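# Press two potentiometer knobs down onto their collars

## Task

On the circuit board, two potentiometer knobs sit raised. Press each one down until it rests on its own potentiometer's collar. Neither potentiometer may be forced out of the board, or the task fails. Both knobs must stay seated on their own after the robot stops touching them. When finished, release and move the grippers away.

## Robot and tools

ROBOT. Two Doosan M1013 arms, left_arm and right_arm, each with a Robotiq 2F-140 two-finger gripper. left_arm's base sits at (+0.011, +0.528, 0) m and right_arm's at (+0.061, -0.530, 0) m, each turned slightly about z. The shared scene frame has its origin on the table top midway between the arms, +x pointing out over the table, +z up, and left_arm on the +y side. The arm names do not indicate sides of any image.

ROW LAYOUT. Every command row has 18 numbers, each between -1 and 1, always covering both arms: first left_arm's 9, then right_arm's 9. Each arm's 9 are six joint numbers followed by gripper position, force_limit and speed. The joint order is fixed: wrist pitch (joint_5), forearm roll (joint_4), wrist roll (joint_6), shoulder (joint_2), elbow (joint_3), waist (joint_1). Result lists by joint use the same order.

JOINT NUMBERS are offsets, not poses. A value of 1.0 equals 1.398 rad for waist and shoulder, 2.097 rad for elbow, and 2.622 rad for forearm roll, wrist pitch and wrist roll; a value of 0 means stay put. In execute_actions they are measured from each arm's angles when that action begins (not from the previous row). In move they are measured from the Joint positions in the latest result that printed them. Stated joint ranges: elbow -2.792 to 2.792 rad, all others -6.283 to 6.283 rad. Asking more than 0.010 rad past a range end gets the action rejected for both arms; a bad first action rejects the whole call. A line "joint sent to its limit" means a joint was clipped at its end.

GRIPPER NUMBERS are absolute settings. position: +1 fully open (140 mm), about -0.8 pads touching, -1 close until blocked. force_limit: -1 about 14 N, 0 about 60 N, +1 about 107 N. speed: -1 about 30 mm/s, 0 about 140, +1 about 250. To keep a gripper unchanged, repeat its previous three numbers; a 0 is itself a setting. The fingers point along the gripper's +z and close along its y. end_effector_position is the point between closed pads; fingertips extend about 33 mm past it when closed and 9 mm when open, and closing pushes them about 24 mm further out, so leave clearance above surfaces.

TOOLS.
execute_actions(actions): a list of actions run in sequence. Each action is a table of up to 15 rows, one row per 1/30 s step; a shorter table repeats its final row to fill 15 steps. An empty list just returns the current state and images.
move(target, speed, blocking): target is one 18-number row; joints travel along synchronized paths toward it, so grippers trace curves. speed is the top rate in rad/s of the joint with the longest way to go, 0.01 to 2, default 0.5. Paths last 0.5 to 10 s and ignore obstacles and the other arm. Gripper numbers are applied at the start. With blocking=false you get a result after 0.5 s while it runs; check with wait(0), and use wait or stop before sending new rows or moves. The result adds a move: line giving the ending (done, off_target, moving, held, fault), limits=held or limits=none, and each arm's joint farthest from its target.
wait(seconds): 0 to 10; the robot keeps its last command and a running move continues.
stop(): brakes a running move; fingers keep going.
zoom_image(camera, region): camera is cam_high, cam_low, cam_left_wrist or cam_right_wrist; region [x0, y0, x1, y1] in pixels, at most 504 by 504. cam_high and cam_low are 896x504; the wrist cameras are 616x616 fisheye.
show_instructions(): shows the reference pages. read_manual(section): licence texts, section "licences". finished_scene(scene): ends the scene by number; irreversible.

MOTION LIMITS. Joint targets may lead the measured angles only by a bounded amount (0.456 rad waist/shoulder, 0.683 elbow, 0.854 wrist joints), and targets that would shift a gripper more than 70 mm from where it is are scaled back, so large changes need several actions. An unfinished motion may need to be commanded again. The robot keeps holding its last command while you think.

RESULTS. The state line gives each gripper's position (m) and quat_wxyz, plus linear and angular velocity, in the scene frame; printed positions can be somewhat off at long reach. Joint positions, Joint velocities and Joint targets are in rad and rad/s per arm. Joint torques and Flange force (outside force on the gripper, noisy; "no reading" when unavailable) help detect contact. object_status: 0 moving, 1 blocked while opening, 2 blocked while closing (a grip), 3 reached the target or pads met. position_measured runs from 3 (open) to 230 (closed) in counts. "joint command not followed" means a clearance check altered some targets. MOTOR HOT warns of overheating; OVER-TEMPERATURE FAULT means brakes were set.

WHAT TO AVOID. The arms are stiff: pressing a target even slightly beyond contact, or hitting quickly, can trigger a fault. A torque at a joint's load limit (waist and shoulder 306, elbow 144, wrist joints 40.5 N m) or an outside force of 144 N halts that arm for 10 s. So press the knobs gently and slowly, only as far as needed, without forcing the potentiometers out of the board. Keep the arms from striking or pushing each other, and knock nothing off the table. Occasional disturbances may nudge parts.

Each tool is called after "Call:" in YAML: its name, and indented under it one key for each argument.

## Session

Call:
execute_actions:
  actions: []

Scene clock: 0.00 s.
left_arm: end_effector_position=(+0.2131, +0.1128, +0.2283) position_measured=3 object_status=3 end_effector_quat_wxyz=(+0.565, +0.363, +0.728, +0.134) end_effector_velocity=(+0.001, +0.001, +0.000) end_effector_angular_velocity=(+0.001, -0.002, +0.002) | right_arm: end_effector_position=(+0.8617, -0.0383, +0.3769) position_measured=3 object_status=3 end_effector_quat_wxyz=(-0.456, +0.874, -0.062, -0.157) end_effector_velocity=(-0.000, -0.000, -0.000) end_effector_angular_velocity=(-0.000, +0.000, +0.001)
Joint names: [wrist pitch, forearm roll, wrist roll, shoulder, elbow, waist]
Joint positions: left_arm=[ 1.411  1.24   2.943  0.013  2.453 -1.77 ] | right_arm=[1.511 1.007 1.78  0.604 1.162 0.365]
Joint velocities: left_arm=[ 0.002 -0.     0.     0.     0.001  0.   ] | right_arm=[ 0. -0. -0.  0.  0.  0.]
Joint torques (N m, as the joint torque sensors report them, + toward a larger angle): no reading
Flange force (N, the push that the arm receives, along the gripper's own x y z axes): no reading
Joint targets: left_arm=[1.411 1.240 2.943 0.013 2.453 -1.770] | right_arm=[1.511 1.007 1.780 0.604 1.162 0.365]
camera_calibration (this result's frames):
cam_left_wrist: T_world_to_cam=[[0.49068, 0.688325, 0.534267, -0.276736], [-0.289144, -0.449786, 0.845038, -0.0710369], [0.821966, -0.569124, -0.0216755, 0.071092], [0, 0, 0, 1]] pos_world=[0.0568135, 0.198993, 0.209421]
cam_right_wrist: T_world_to_cam=[[0.0630525, -0.511746, -0.85682, 0.239961], [-0.857114, -0.467567, 0.216186, 0.654944], [-0.511253, 0.720761, -0.468106, 0.81251], [0, 0, 0, 1]] pos_world=[0.96163, -0.156597, 0.444355]

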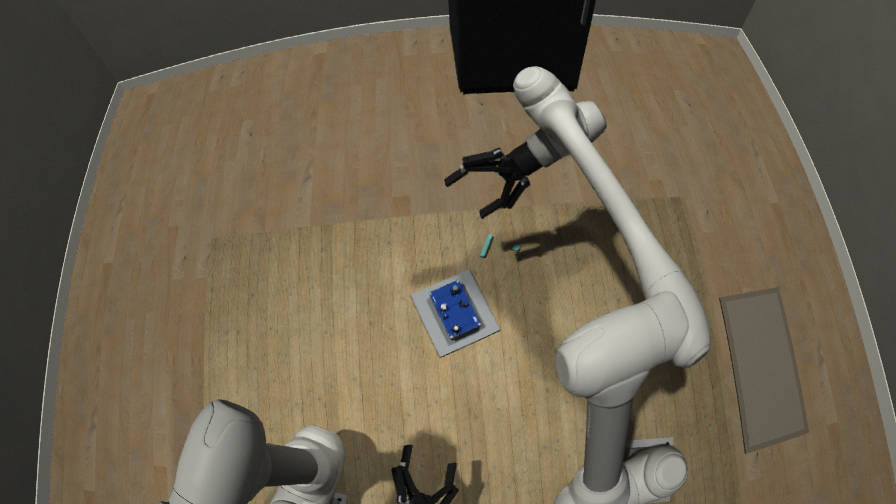

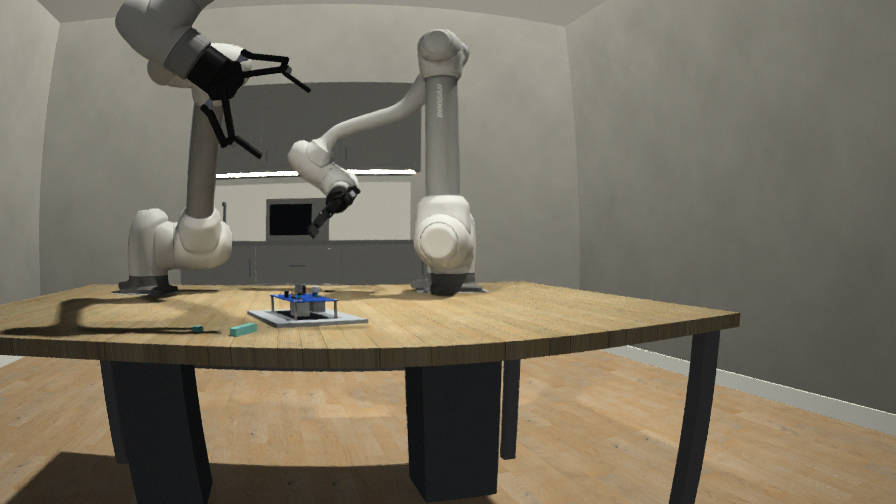

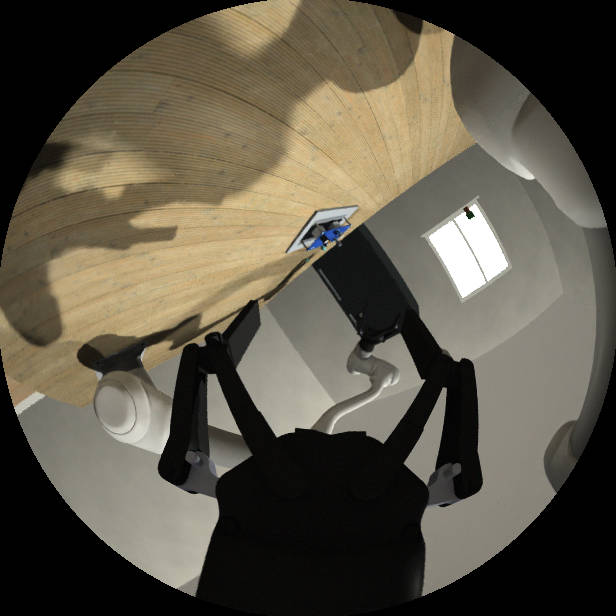

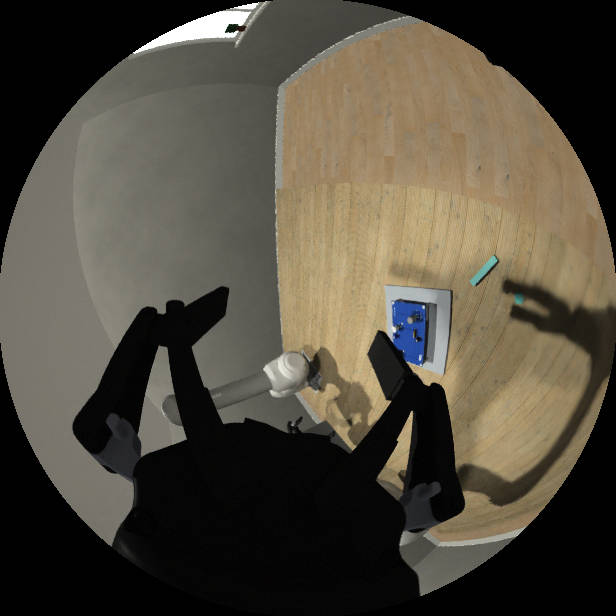

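Call:
zoom_image:
  camera: "cam_high"
  region: [400, 260, 510, 365]

Call:
zoom_image:
  camera: "cam_low"
  region: [240, 270, 380, 340]

Call:
zoom_image:
  camera: "cam_right_wrist"
  region: [350, 260, 490, 400]

Region (400, 260, 510, 365) of cam_high's 896x504 image, scaled by 4.582, with more detail than that image has; it fills the top 481 rows of this view, and the rest is white.

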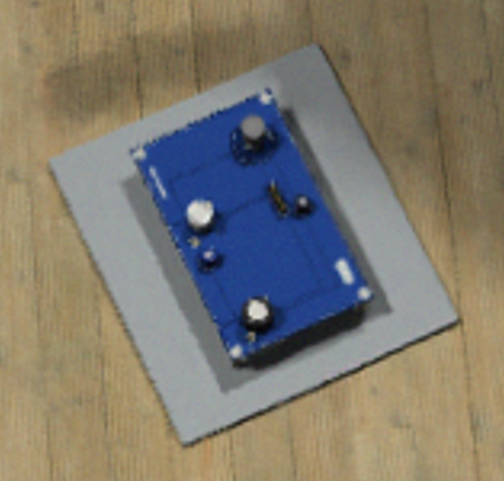

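Region (240, 270, 380, 340) of cam_low's 896x504 image, scaled by 3.600, with more detail than that image has.

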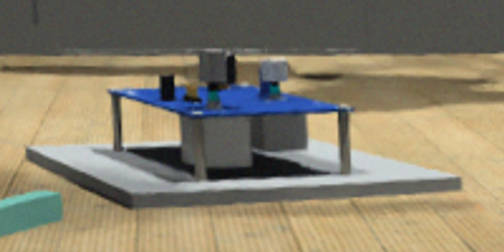

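Region (350, 260, 490, 400) of cam_right_wrist's 616x616 image, scaled by 3.600, with more detail than that image has.

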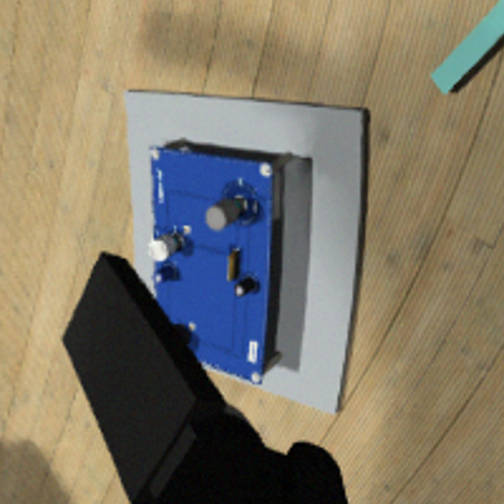

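Call:
zoom_image:
  camera: "cam_low"
  region: [275, 278, 335, 308]

Call:
zoom_image:
  camera: "cam_left_wrist"
  region: [280, 200, 370, 260]

Region (275, 278, 335, 308) of cam_low's 896x504 image, scaled by 8.400, with more detail than that image has.

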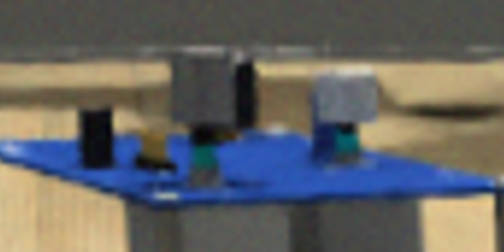

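Region (280, 200, 370, 260) of cam_left_wrist's 616x616 image, scaled by 5.600, with more detail than that image has.

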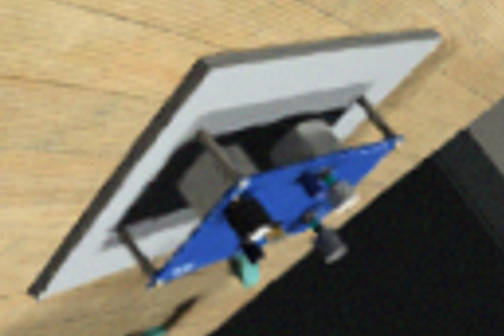

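Call:
move:
  target: [0,0,0,0,0,0,1,0,0,-0.1201,-0.3841,0,-0.0192,0.0983,0.3059,-0.29,0,1]
  speed: 1.0

Call:
zoom_image:
  camera: "cam_right_wrist"
  region: [190, 170, 430, 410]

Call:
zoom_image:
  camera: "cam_low"
  region: [250, 240, 360, 320]

Scene clock: 3.83 s.
left_arm: end_effector_position=(+0.2131, +0.1128, +0.2283) position_measured=3 object_status=3 end_effector_quat_wxyz=(+0.565, +0.363, +0.728, +0.134) end_effector_velocity=(+0.000, +0.000, -0.000) end_effector_angular_velocity=(+0.001, +0.001, -0.001) | right_arm: end_effector_position=(+0.7308, +0.0080, +0.1354) position_measured=165 object_status=3 end_effector_quat_wxyz=(-0.000, +0.977, +0.212, +0.000) end_effector_velocity=(+0.000, -0.000, -0.000) end_effector_angular_velocity=(-0.002, -0.002, +0.001)
Joint names: [wrist pitch, forearm roll, wrist roll, shoulder, elbow, waist]
Joint positions: left_arm=[ 1.411  1.24   2.943  0.013  2.453 -1.77 ] | right_arm=[1.196 0.    1.78  0.577 1.368 0.793]
Joint velocities: left_arm=[-0.002  0.     0.001 -0.     0.001  0.   ] | right_arm=[-0.001 -0.003  0.001 -0.     0.     0.001]
Joint torques (N m, as the joint torque sensors report them, + toward a larger angle): left_arm=[  1.83   1.92   0.03 -30.06 -26.02  -0.22] | right_arm=[ -0.32   4.42  -0.14 -98.89 -38.41   1.92]
Flange force (N, the push that the arm receives, along the gripper's own x y z axes): left_arm=[-5.1 -1.5 0.4] | right_arm=[7.2 0.4 1.4]
Joint targets: left_arm=[1.411 1.240 2.943 0.013 2.453 -1.770] | right_arm=[1.196 0.000 1.780 0.577 1.368 0.793]
move: done; limits=none; left_arm: farthest joint: the waist, 0.000 radians from its target (0.000 radians at the start); right_arm: farthest joint: the waist, 0.000 radians from its target (0.427 radians at the start)
camera_calibration (this result's frames):
cam_left_wrist: T_world_to_cam=[[0.49068, 0.688325, 0.534267, -0.276735], [-0.289144, -0.449786, 0.845038, -0.071037], [0.821966, -0.569124, -0.0216757, 0.0710921], [0, 0, 0, 1]] pos_world=[0.0568135, 0.198993, 0.209421]
cam_right_wrist: T_world_to_cam=[[0.686742, -0.726399, -0.0270129, -0.501382], [-0.685166, -0.659277, 0.309678, 0.479802], [-0.242758, -0.19416, -0.950458, 0.475602], [0, 0, 0, 1]] pos_world=[0.788521, 0.0444628, 0.289912]

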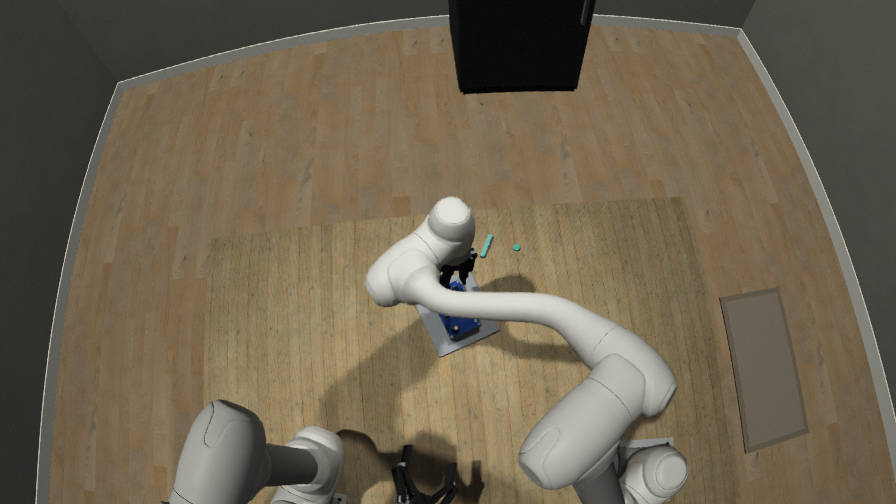

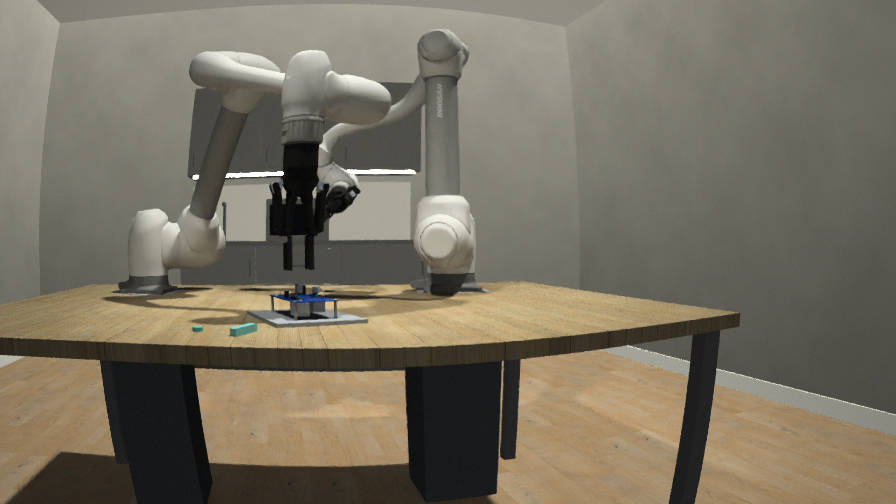

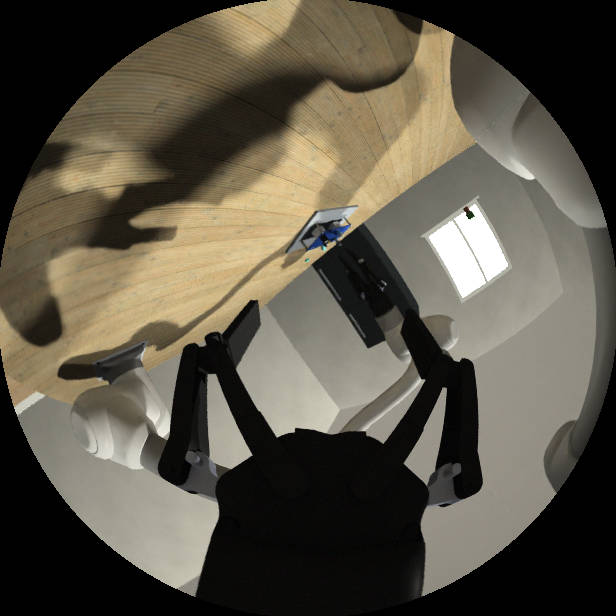

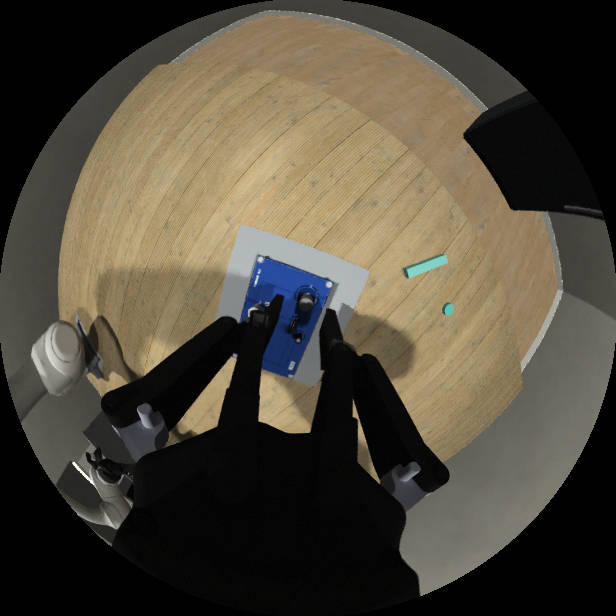

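Region (190, 170, 430, 410) of cam_right_wrist's 616x616 image, scaled by 2.100, with more detail than that image has.

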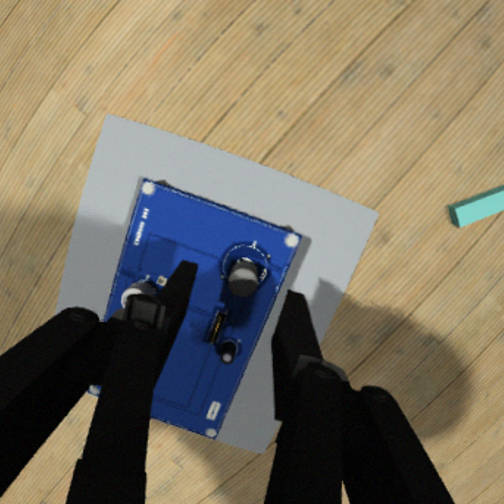

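Region (250, 240, 360, 320) of cam_low's 896x504 image, scaled by 4.582, with more detail than that image has; it fills the top 367 rows of this view, and the rest is white.

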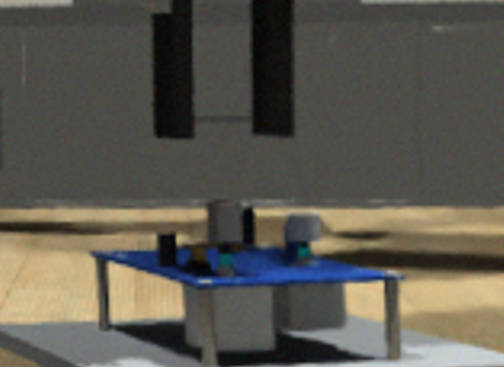

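Call:
move:
  target: [0,0,0,0,0,0,1,0,0,-0.013570,0,0,0.010522,0.009952,0,-1,0,1]
  speed: 0.06

Call:
zoom_image:
  camera: "cam_low"
  region: [278, 270, 330, 304]

Scene clock: 5.50 s.
left_arm: end_effector_position=(+0.2131, +0.1128, +0.2283) position_measured=3 object_status=3 end_effector_quat_wxyz=(+0.565, +0.363, +0.728, +0.134) end_effector_velocity=(+0.000, -0.000, +0.000) end_effector_angular_velocity=(-0.000, -0.000, +0.000) | right_arm: end_effector_position=(+0.7307, +0.0081, +0.1121) position_measured=233 object_status=3 end_effector_quat_wxyz=(-0.000, +0.977, +0.212, +0.000) end_effector_velocity=(-0.000, -0.000, -0.001) end_effector_angular_velocity=(-0.000, +0.000, +0.000)
Joint names: [wrist pitch, forearm roll, wrist roll, shoulder, elbow, waist]
Joint positions: left_arm=[ 1.411  1.24   2.943  0.013  2.453 -1.77 ] | right_arm=[1.161 0.    1.78  0.591 1.389 0.793]
Joint velocities: left_arm=[ 0.  0.  0.  0. -0.  0.] | right_arm=[-0. -0. -0.  0.  0.  0.]
Joint torques (N m, as the joint torque sensors report them, + toward a larger angle): left_arm=[  1.99   1.96   0.05 -29.01 -25.79  -1.17] | right_arm=[  0.17   3.9    0.02 -99.92 -38.06   2.56]
Flange force (N, the push that the arm receives, along the gripper's own x y z axes): left_arm=[-6.5 0.5 2.4] | right_arm=[6.6 1.4 2.5]
Joint targets: left_arm=[1.411 1.240 2.943 0.013 2.453 -1.770] | right_arm=[1.161 0.000 1.780 0.592 1.389 0.793]
move: done; limits=none; left_arm: farthest joint: the waist, 0.000 radians from its target (0.000 radians at the start); right_arm: farthest joint: the waist, 0.000 radians from its target (0.000 radians at the start)
camera_calibration (this result's frames):
cam_left_wrist: T_world_to_cam=[[0.49068, 0.688325, 0.534267, -0.276735], [-0.289144, -0.449785, 0.845038, -0.071037], [0.821966, -0.569123, -0.0216757, 0.071092], [0, 0, 0, 1]] pos_world=[0.0568134, 0.198993, 0.209421]
cam_right_wrist: T_world_to_cam=[[0.686814, -0.726331, -0.0270066, -0.50198], [-0.685106, -0.659346, 0.309666, 0.487007], [-0.242727, -0.194181, -0.950462, 0.453417], [0, 0, 0, 1]] pos_world=[0.788474, 0.0445473, 0.266589]

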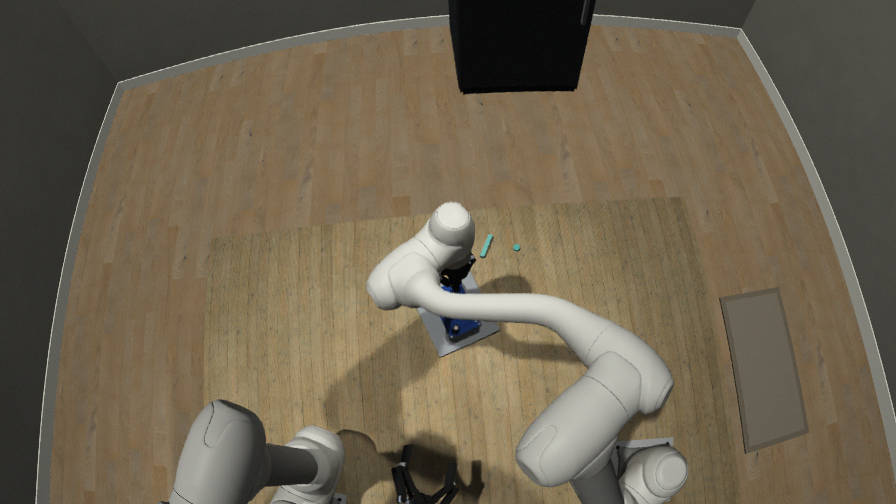

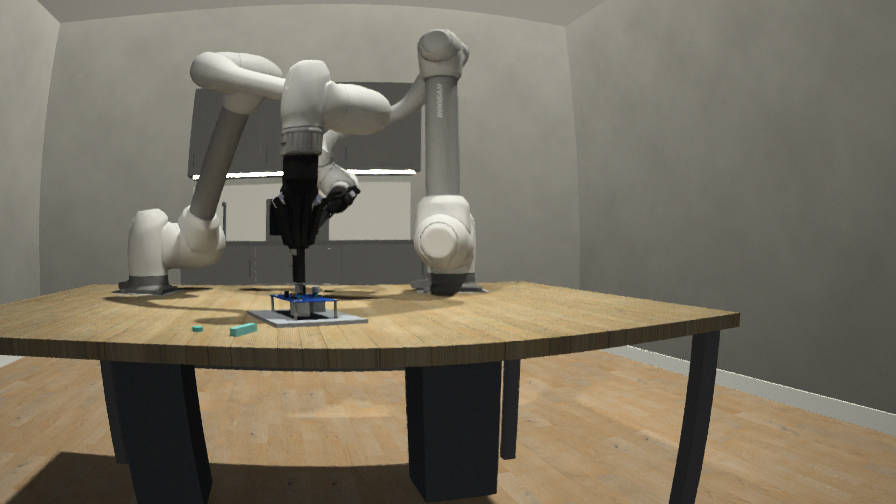

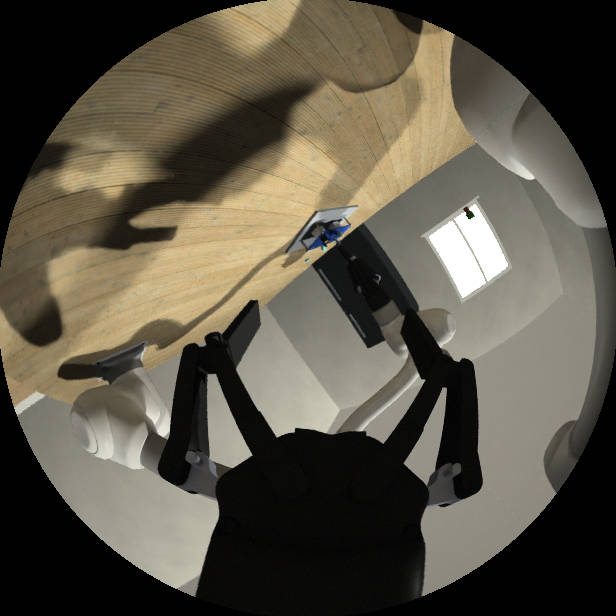

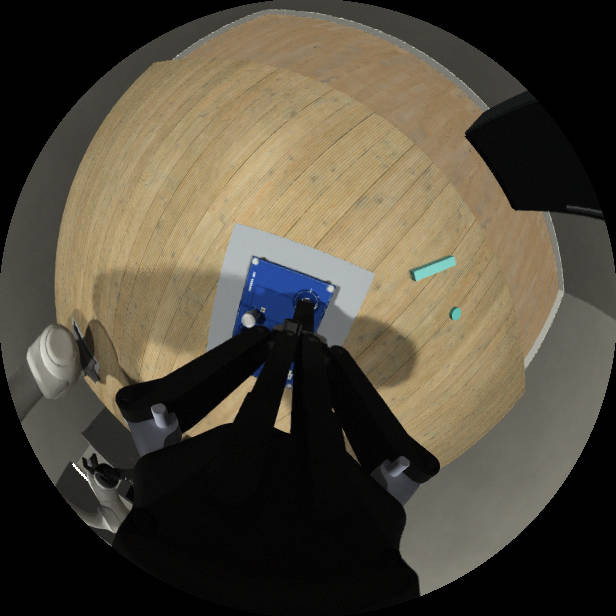

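Region (278, 270, 330, 304) of cam_low's 896x504 image, scaled by 9.692, with more detail than that image has; it fills the top 330 rows of this view, and the rest is white.

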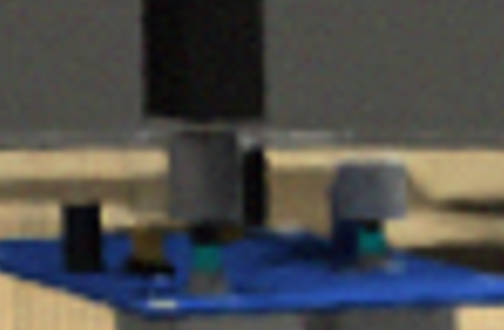

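Call:
move:
  target: [0,0,0,0,0,0,1,0,0,-0.00114932,0,0,0.00094388,0.0008078,0,-1,0,1]
  speed: 0.01

Call:
move:
  target: [0,0,0,0,0,0,1,0,0,-0.00114932,0,0,0.00094388,0.0008078,0,-1,0,1]
  speed: 0.01

Call:
move:
  target: [0,0,0,0,0,0,1,0,0,-0.00114932,0,0,0.00094388,0.0008078,0,-1,0,1]
  speed: 0.01

Call:
zoom_image:
  camera: "cam_low"
  region: [278, 270, 330, 304]

Scene clock: 6.53 s.
left_arm: end_effector_position=(+0.2131, +0.1128, +0.2283) position_measured=3 object_status=3 end_effector_quat_wxyz=(+0.565, +0.363, +0.728, +0.134) end_effector_velocity=(-0.001, -0.001, -0.000) end_effector_angular_velocity=(-0.000, +0.001, -0.002) | right_arm: end_effector_position=(+0.7307, +0.0081, +0.1101) position_measured=233 object_status=3 end_effector_quat_wxyz=(-0.000, +0.977, +0.212, +0.000) end_effector_velocity=(-0.000, +0.000, -0.001) end_effector_angular_velocity=(+0.001, +0.001, -0.001)
Joint names: [wrist pitch, forearm roll, wrist roll, shoulder, elbow, waist]
Joint positions: left_arm=[ 1.411  1.24   2.943  0.013  2.453 -1.77 ] | right_arm=[1.158 0.    1.78  0.593 1.39  0.793]
Joint velocities: left_arm=[-0.001 -0.     0.    -0.    -0.    -0.001] | right_arm=[-0.001  0.001  0.     0.     0.001 -0.   ]
Joint torques (N m, as the joint torque sensors report them, + toward a larger angle): left_arm=[  1.93   2.03   0.14 -27.74 -25.95  -0.54] | right_arm=[   0.06    4.45    0.17 -100.21  -38.08    3.85]
Flange force (N, the push that the arm receives, along the gripper's own x y z axes): left_arm=[-6.2 3.6 -0.4] | right_arm=[7.3 3.0 2.8]
Joint targets: left_arm=[1.411 1.240 2.943 0.013 2.453 -1.770] | right_arm=[1.158 0.000 1.780 0.593 1.391 0.793]
move: done; limits=none; left_arm: farthest joint: the waist, 0.000 radians from its target (0.000 radians at the start); right_arm: farthest joint: the waist, 0.000 radians from its target (0.000 radians at the start)
camera_calibration (this result's frames):
cam_left_wrist: T_world_to_cam=[[0.49068, 0.688325, 0.534267, -0.276735], [-0.289144, -0.449785, 0.845038, -0.0710371], [0.821966, -0.569123, -0.0216756, 0.0710919], [0, 0, 0, 1]] pos_world=[0.0568135, 0.198993, 0.209421]
cam_right_wrist: T_world_to_cam=[[0.686813, -0.726332, -0.0270092, -0.502031], [-0.685107, -0.659345, 0.309666, 0.48762], [-0.242729, -0.194179, -0.950462, 0.451557], [0, 0, 0, 1]] pos_world=[0.788479, 0.044551, 0.264629]

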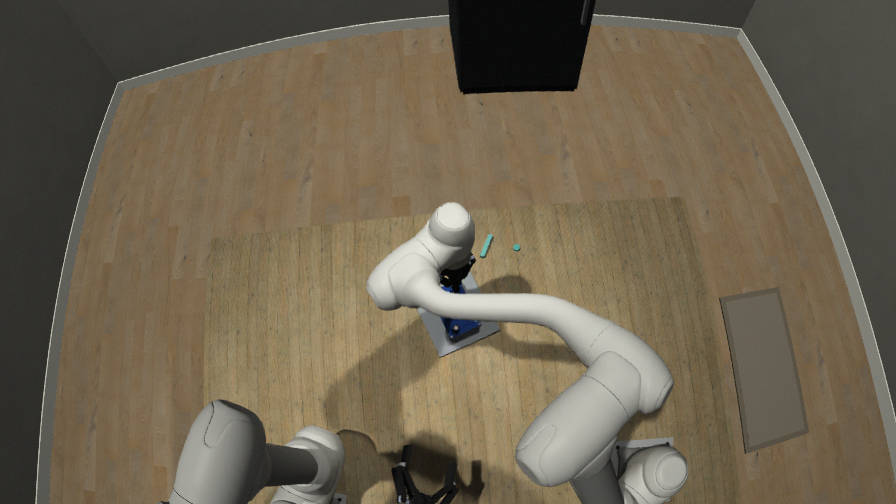

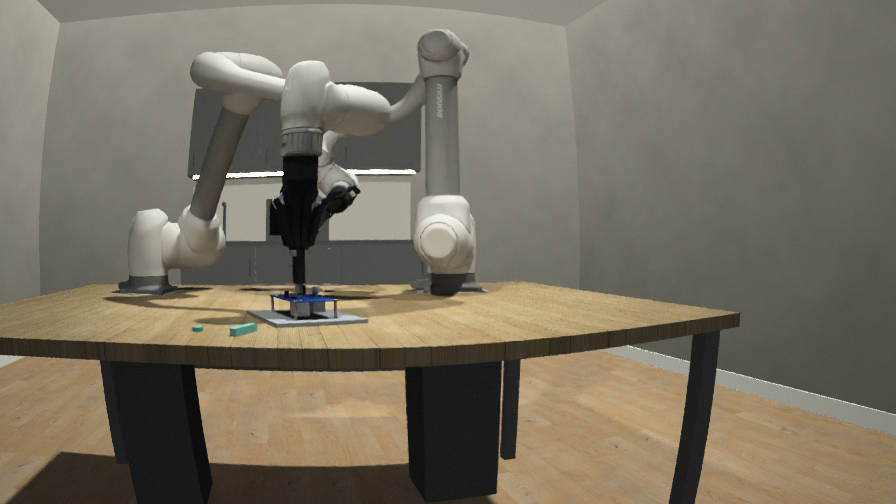

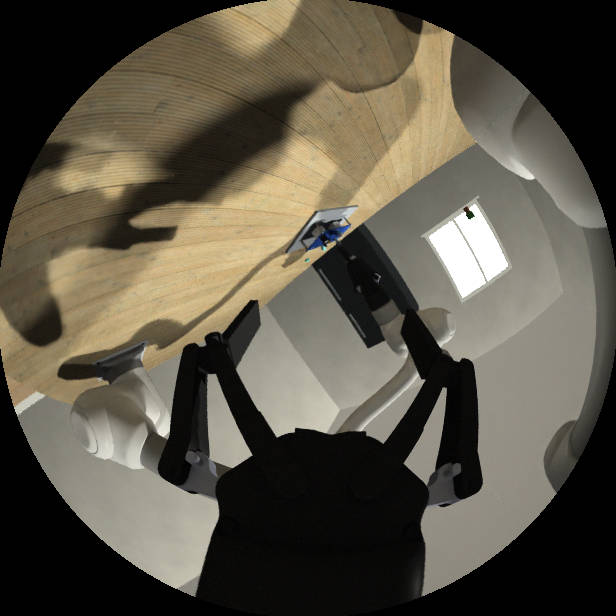

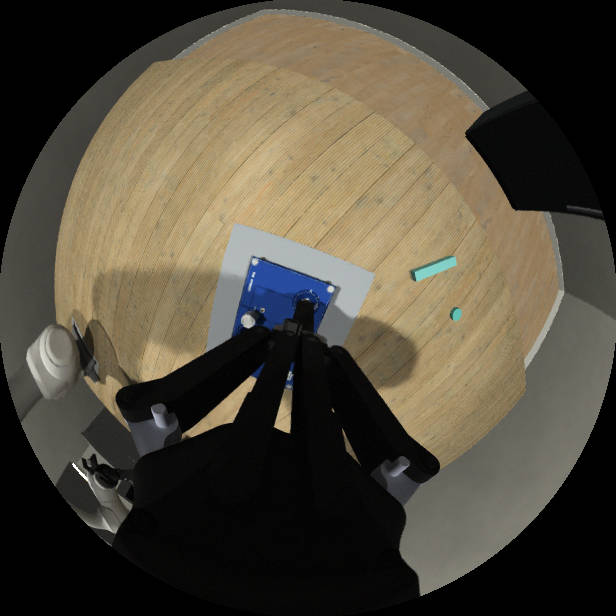

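Scene clock: 7.23 s.
left_arm: end_effector_position=(+0.2131, +0.1128, +0.2283) position_measured=3 object_status=3 end_effector_quat_wxyz=(+0.565, +0.363, +0.728, +0.134) end_effector_velocity=(+0.000, -0.000, +0.000) end_effector_angular_velocity=(-0.001, +0.000, +0.000) | right_arm: end_effector_position=(+0.7307, +0.0081, +0.1082) position_measured=233 object_status=3 end_effector_quat_wxyz=(-0.000, +0.977, +0.212, +0.000) end_effector_velocity=(+0.000, +0.000, -0.000) end_effector_angular_velocity=(-0.000, -0.001, -0.000)
Joint names: [wrist pitch, forearm roll, wrist roll, shoulder, elbow, waist]
Joint positions: left_arm=[ 1.411  1.24   2.943  0.013  2.453 -1.77 ] | right_arm=[1.155 0.    1.78  0.594 1.392 0.793]
Joint velocities: left_arm=[-0.  0.  0. -0. -0.  0.] | right_arm=[-0.001 -0.001  0.     0.001 -0.    -0.   ]
Joint torques (N m, as the joint torque sensors report them, + toward a larger angle): left_arm=[  1.87   2.02  -0.06 -28.96 -26.49  -0.44] | right_arm=[ -0.13   4.32   0.2  -96.98 -35.76   1.87]
Flange force (N, the push that the arm receives, along the gripper's own x y z axes): left_arm=[-5.1 1.4 0.3] | right_arm=[7.8 0.5 -1.6]
Joint targets: left_arm=[1.411 1.240 2.943 0.013 2.453 -1.770] | right_arm=[1.155 0.000 1.780 0.594 1.392 0.793]
move: done; limits=none; left_arm: farthest joint: the waist, 0.000 radians from its target (0.000 radians at the start); right_arm: farthest joint: the waist, 0.000 radians from its target (0.000 radians at the start)
camera_calibration (this result's frames):
cam_left_wrist: T_world_to_cam=[[0.49068, 0.688325, 0.534267, -0.276736], [-0.289144, -0.449785, 0.845038, -0.071037], [0.821966, -0.569123, -0.0216757, 0.071092], [0, 0, 0, 1]] pos_world=[0.0568134, 0.198993, 0.209421]
cam_right_wrist: T_world_to_cam=[[0.686812, -0.726333, -0.0270064, -0.502085], [-0.685113, -0.659348, 0.309647, 0.488235], [-0.242713, -0.194167, -0.950468, 0.449702], [0, 0, 0, 1]] pos_world=[0.788482, 0.044553, 0.262688]

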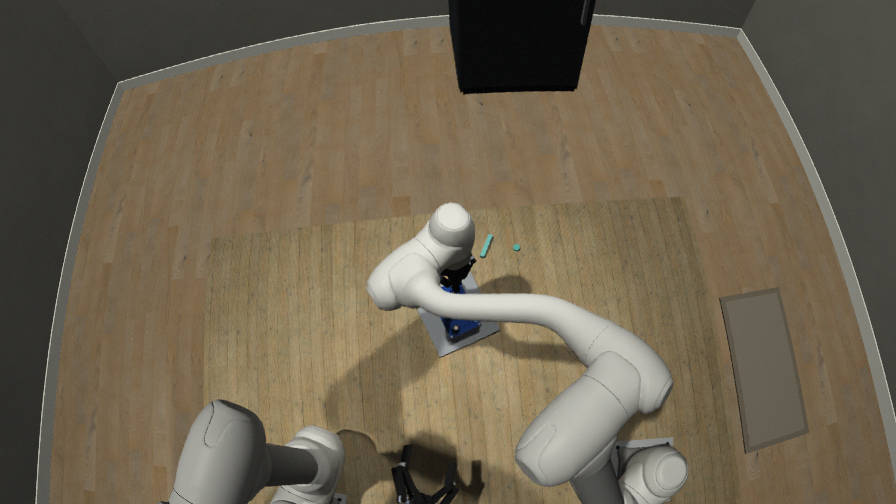

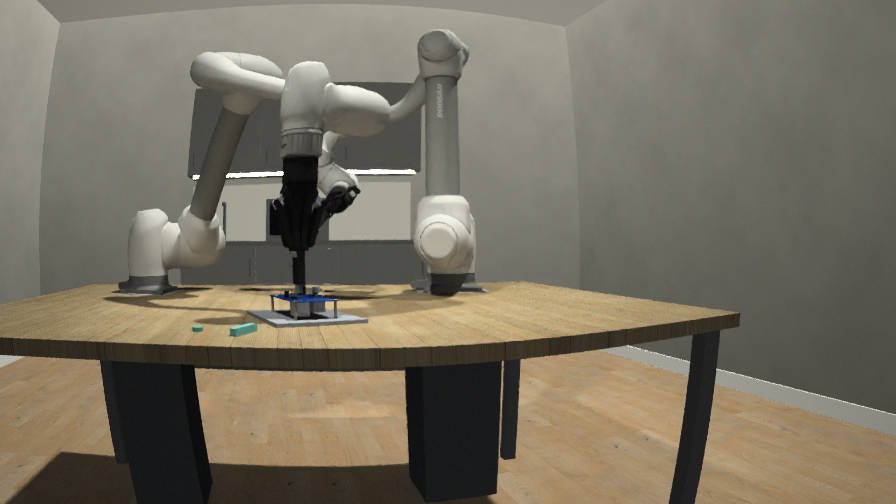

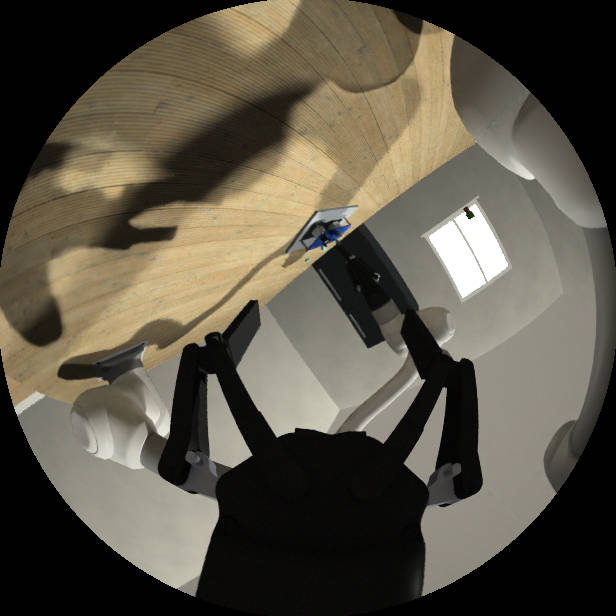

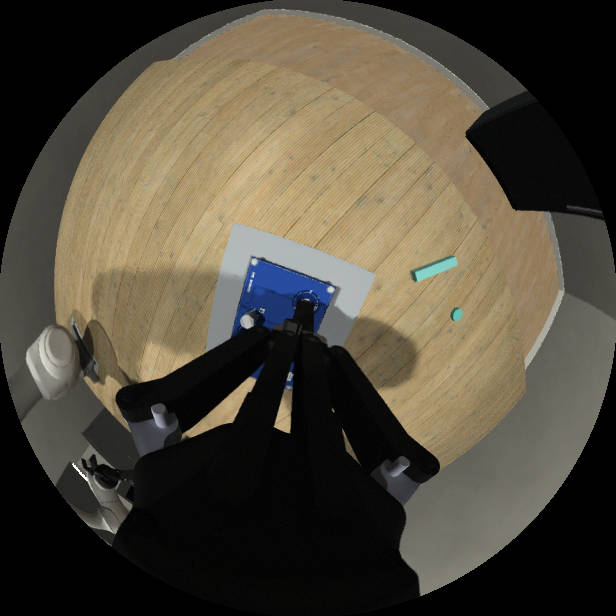

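Scene clock: 7.93 s.
left_arm: end_effector_position=(+0.2131, +0.1128, +0.2283) position_measured=3 object_status=3 end_effector_quat_wxyz=(+0.565, +0.363, +0.728, +0.134) end_effector_velocity=(+0.001, +0.001, -0.001) end_effector_angular_velocity=(+0.002, +0.000, -0.000) | right_arm: end_effector_position=(+0.7307, +0.0081, +0.1063) position_measured=233 object_status=3 end_effector_quat_wxyz=(-0.000, +0.977, +0.212, +0.000) end_effector_velocity=(-0.000, +0.000, -0.001) end_effector_angular_velocity=(+0.000, +0.001, +0.000)
Joint names: [wrist pitch, forearm roll, wrist roll, shoulder, elbow, waist]
Joint positions: left_arm=[ 1.411  1.24   2.943  0.013  2.453 -1.77 ] | right_arm=[1.152 0.    1.78  0.595 1.394 0.793]
Joint velocities: left_arm=[-0.002  0.     0.    -0.     0.002  0.001] | right_arm=[-0.001  0.001 -0.001  0.     0.001 -0.   ]
Joint torques (N m, as the joint torque sensors report them, + toward a larger angle): left_arm=[  1.88   2.     0.07 -29.19 -26.07  -0.55] | right_arm=[ -0.07   4.25  -0.27 -93.1  -33.13   3.37]
Flange force (N, the push that the arm receives, along the gripper's own x y z axes): left_arm=[-5.2 0.5 1.0] | right_arm=[8.5 1.5 -6.4]
Joint targets: left_arm=[1.411 1.240 2.943 0.013 2.453 -1.770] | right_arm=[1.152 0.000 1.780 0.595 1.394 0.793]
move: done; limits=none; left_arm: farthest joint: the waist, 0.000 radians from its target (0.000 radians at the start); right_arm: farthest joint: the waist, 0.000 radians from its target (0.000 radians at the start)
camera_calibration (this result's frames):
cam_left_wrist: T_world_to_cam=[[0.49068, 0.688325, 0.534267, -0.276736], [-0.289144, -0.449786, 0.845038, -0.071037], [0.821966, -0.569123, -0.0216757, 0.071092], [0, 0, 0, 1]] pos_world=[0.0568134, 0.198993, 0.209421]
cam_right_wrist: T_world_to_cam=[[0.686813, -0.726333, -0.0270016, -0.502138], [-0.685122, -0.659354, 0.309612, 0.488849], [-0.242685, -0.194146, -0.95048, 0.44785], [0, 0, 0, 1]] pos_world=[0.788483, 0.0445535, 0.26076]

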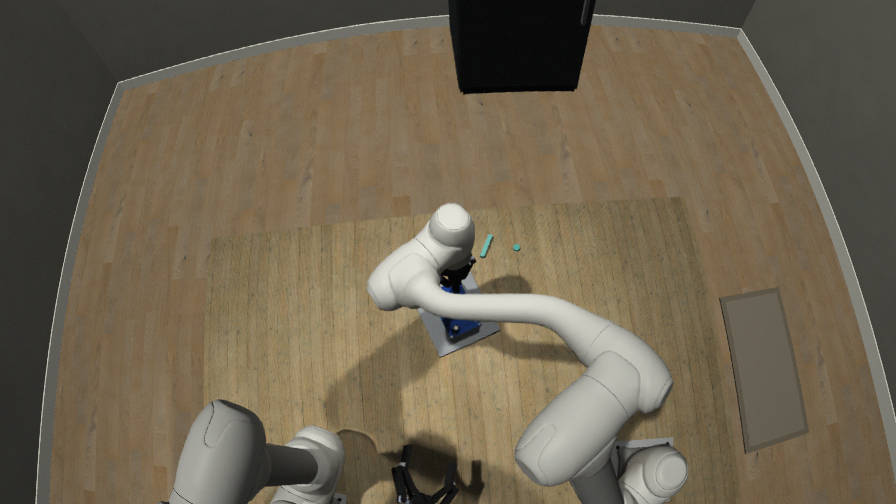

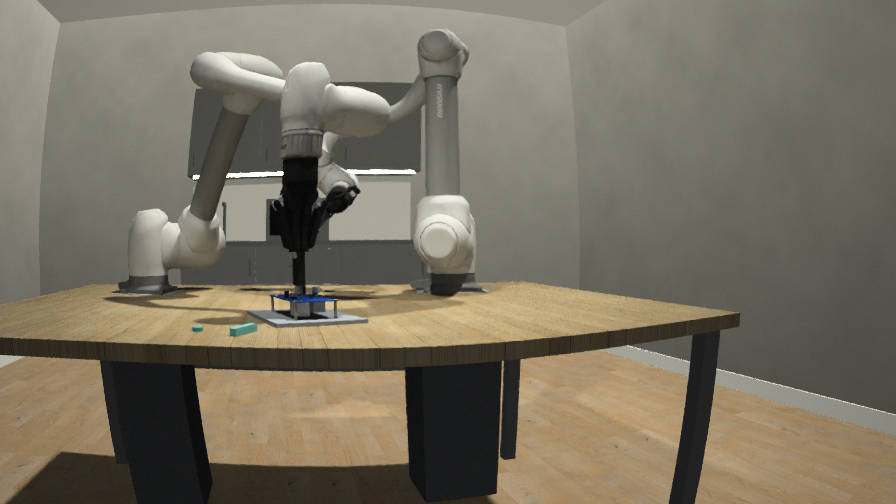

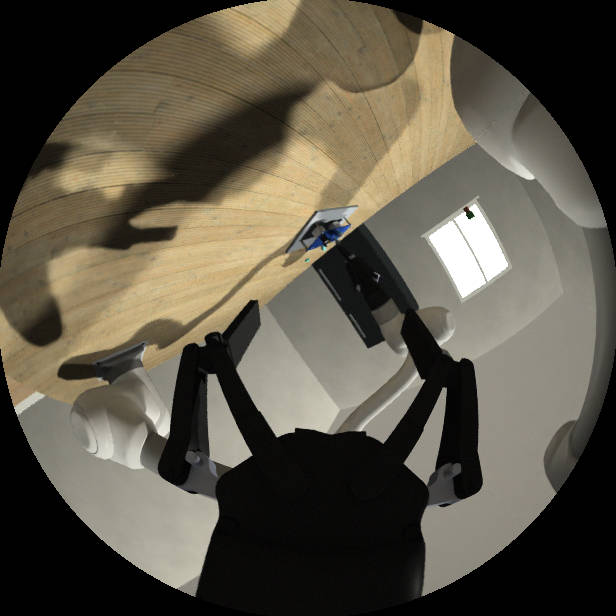

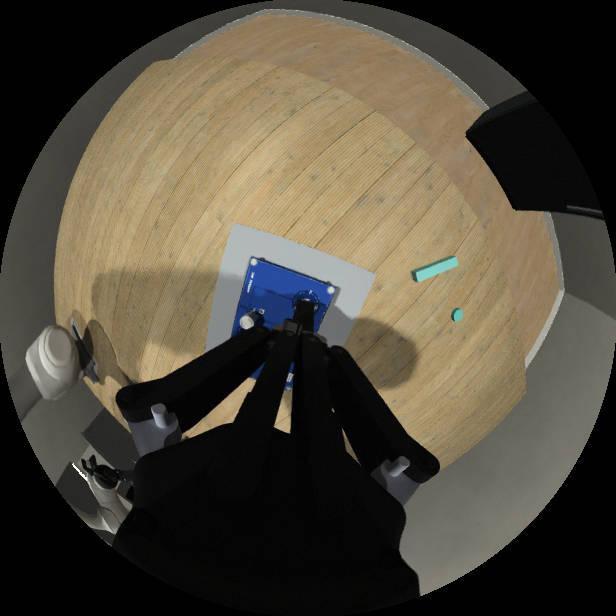

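Region (278, 270, 330, 304) of cam_low's 896x504 image, scaled by 9.692, with more detail than that image has; it fills the top 330 rows of this view, and the rest is white.

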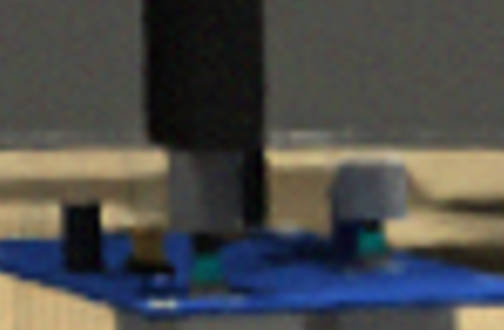

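Call:
execute_actions:
  actions: []

Scene clock: 8.73 s.
left_arm: end_effector_position=(+0.2131, +0.1128, +0.2283) position_measured=3 object_status=3 end_effector_quat_wxyz=(+0.565, +0.363, +0.728, +0.134) end_effector_velocity=(+0.000, +0.000, +0.000) end_effector_angular_velocity=(-0.000, +0.000, +0.000) | right_arm: end_effector_position=(+0.7307, +0.0081, +0.1062) position_measured=233 object_status=3 end_effector_quat_wxyz=(-0.000, +0.977, +0.212, +0.000) end_effector_velocity=(-0.000, +0.000, +0.000) end_effector_angular_velocity=(+0.001, +0.001, -0.001)
Joint names: [wrist pitch, forearm roll, wrist roll, shoulder, elbow, waist]
Joint positions: left_arm=[ 1.411  1.24   2.943  0.013  2.453 -1.77 ] | right_arm=[1.152 0.    1.78  0.595 1.394 0.793]
Joint velocities: left_arm=[-0.     0.     0.    -0.001  0.     0.001] | right_arm=[ 0.     0.001  0.001 -0.     0.    -0.   ]
Joint torques (N m, as the joint torque sensors report them, + toward a larger angle): left_arm=[  1.97   2.1    0.08 -28.45 -26.18  -1.31] | right_arm=[ -0.38   4.25  -0.43 -94.22 -35.04   1.72]
Flange force (N, the push that the arm receives, along the gripper's own x y z axes): left_arm=[-6.4 2.7 2.3] | right_arm=[5.4 0.2 -4.3]
Joint targets: left_arm=[1.411 1.240 2.943 0.013 2.453 -1.770] | right_arm=[1.152 0.000 1.780 0.595 1.394 0.793]
camera_calibration (this result's frames):
cam_left_wrist: T_world_to_cam=[[0.49068, 0.688325, 0.534267, -0.276736], [-0.289144, -0.449785, 0.845038, -0.071037], [0.821966, -0.569124, -0.0216756, 0.071092], [0, 0, 0, 1]] pos_world=[0.0568135, 0.198993, 0.209421]
cam_right_wrist: T_world_to_cam=[[0.686812, -0.726333, -0.0270062, -0.502138], [-0.685113, -0.659348, 0.309647, 0.488849], [-0.242713, -0.194167, -0.950468, 0.447801], [0, 0, 0, 1]] pos_world=[0.788479, 0.0445505, 0.260689]

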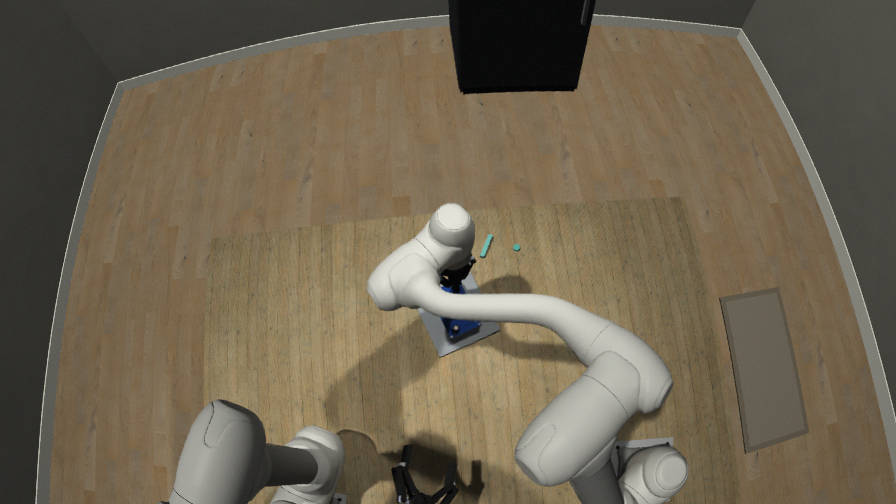

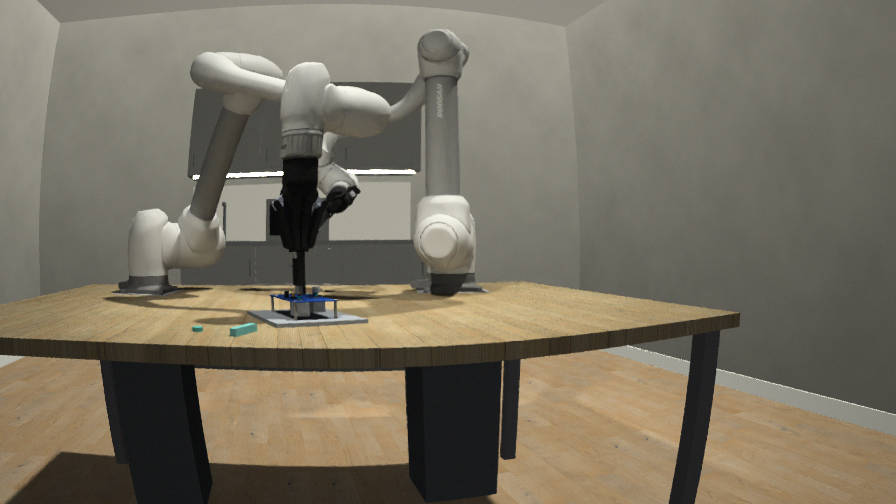

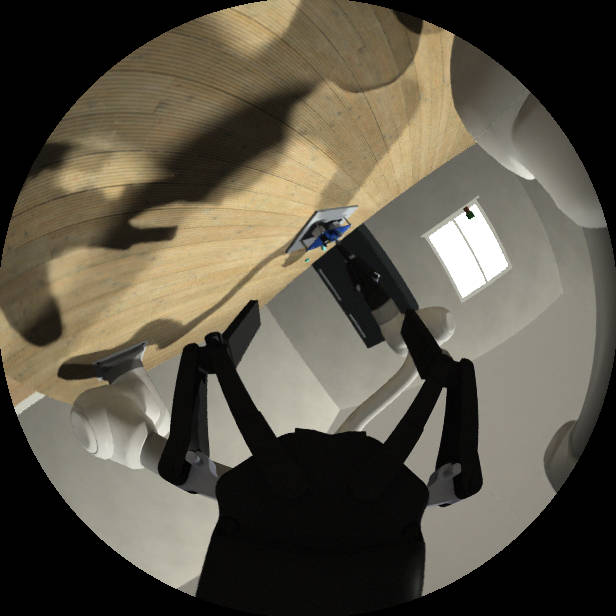

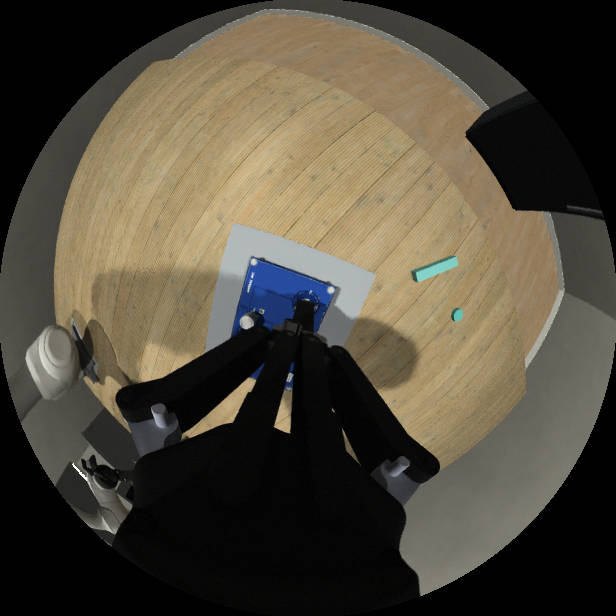

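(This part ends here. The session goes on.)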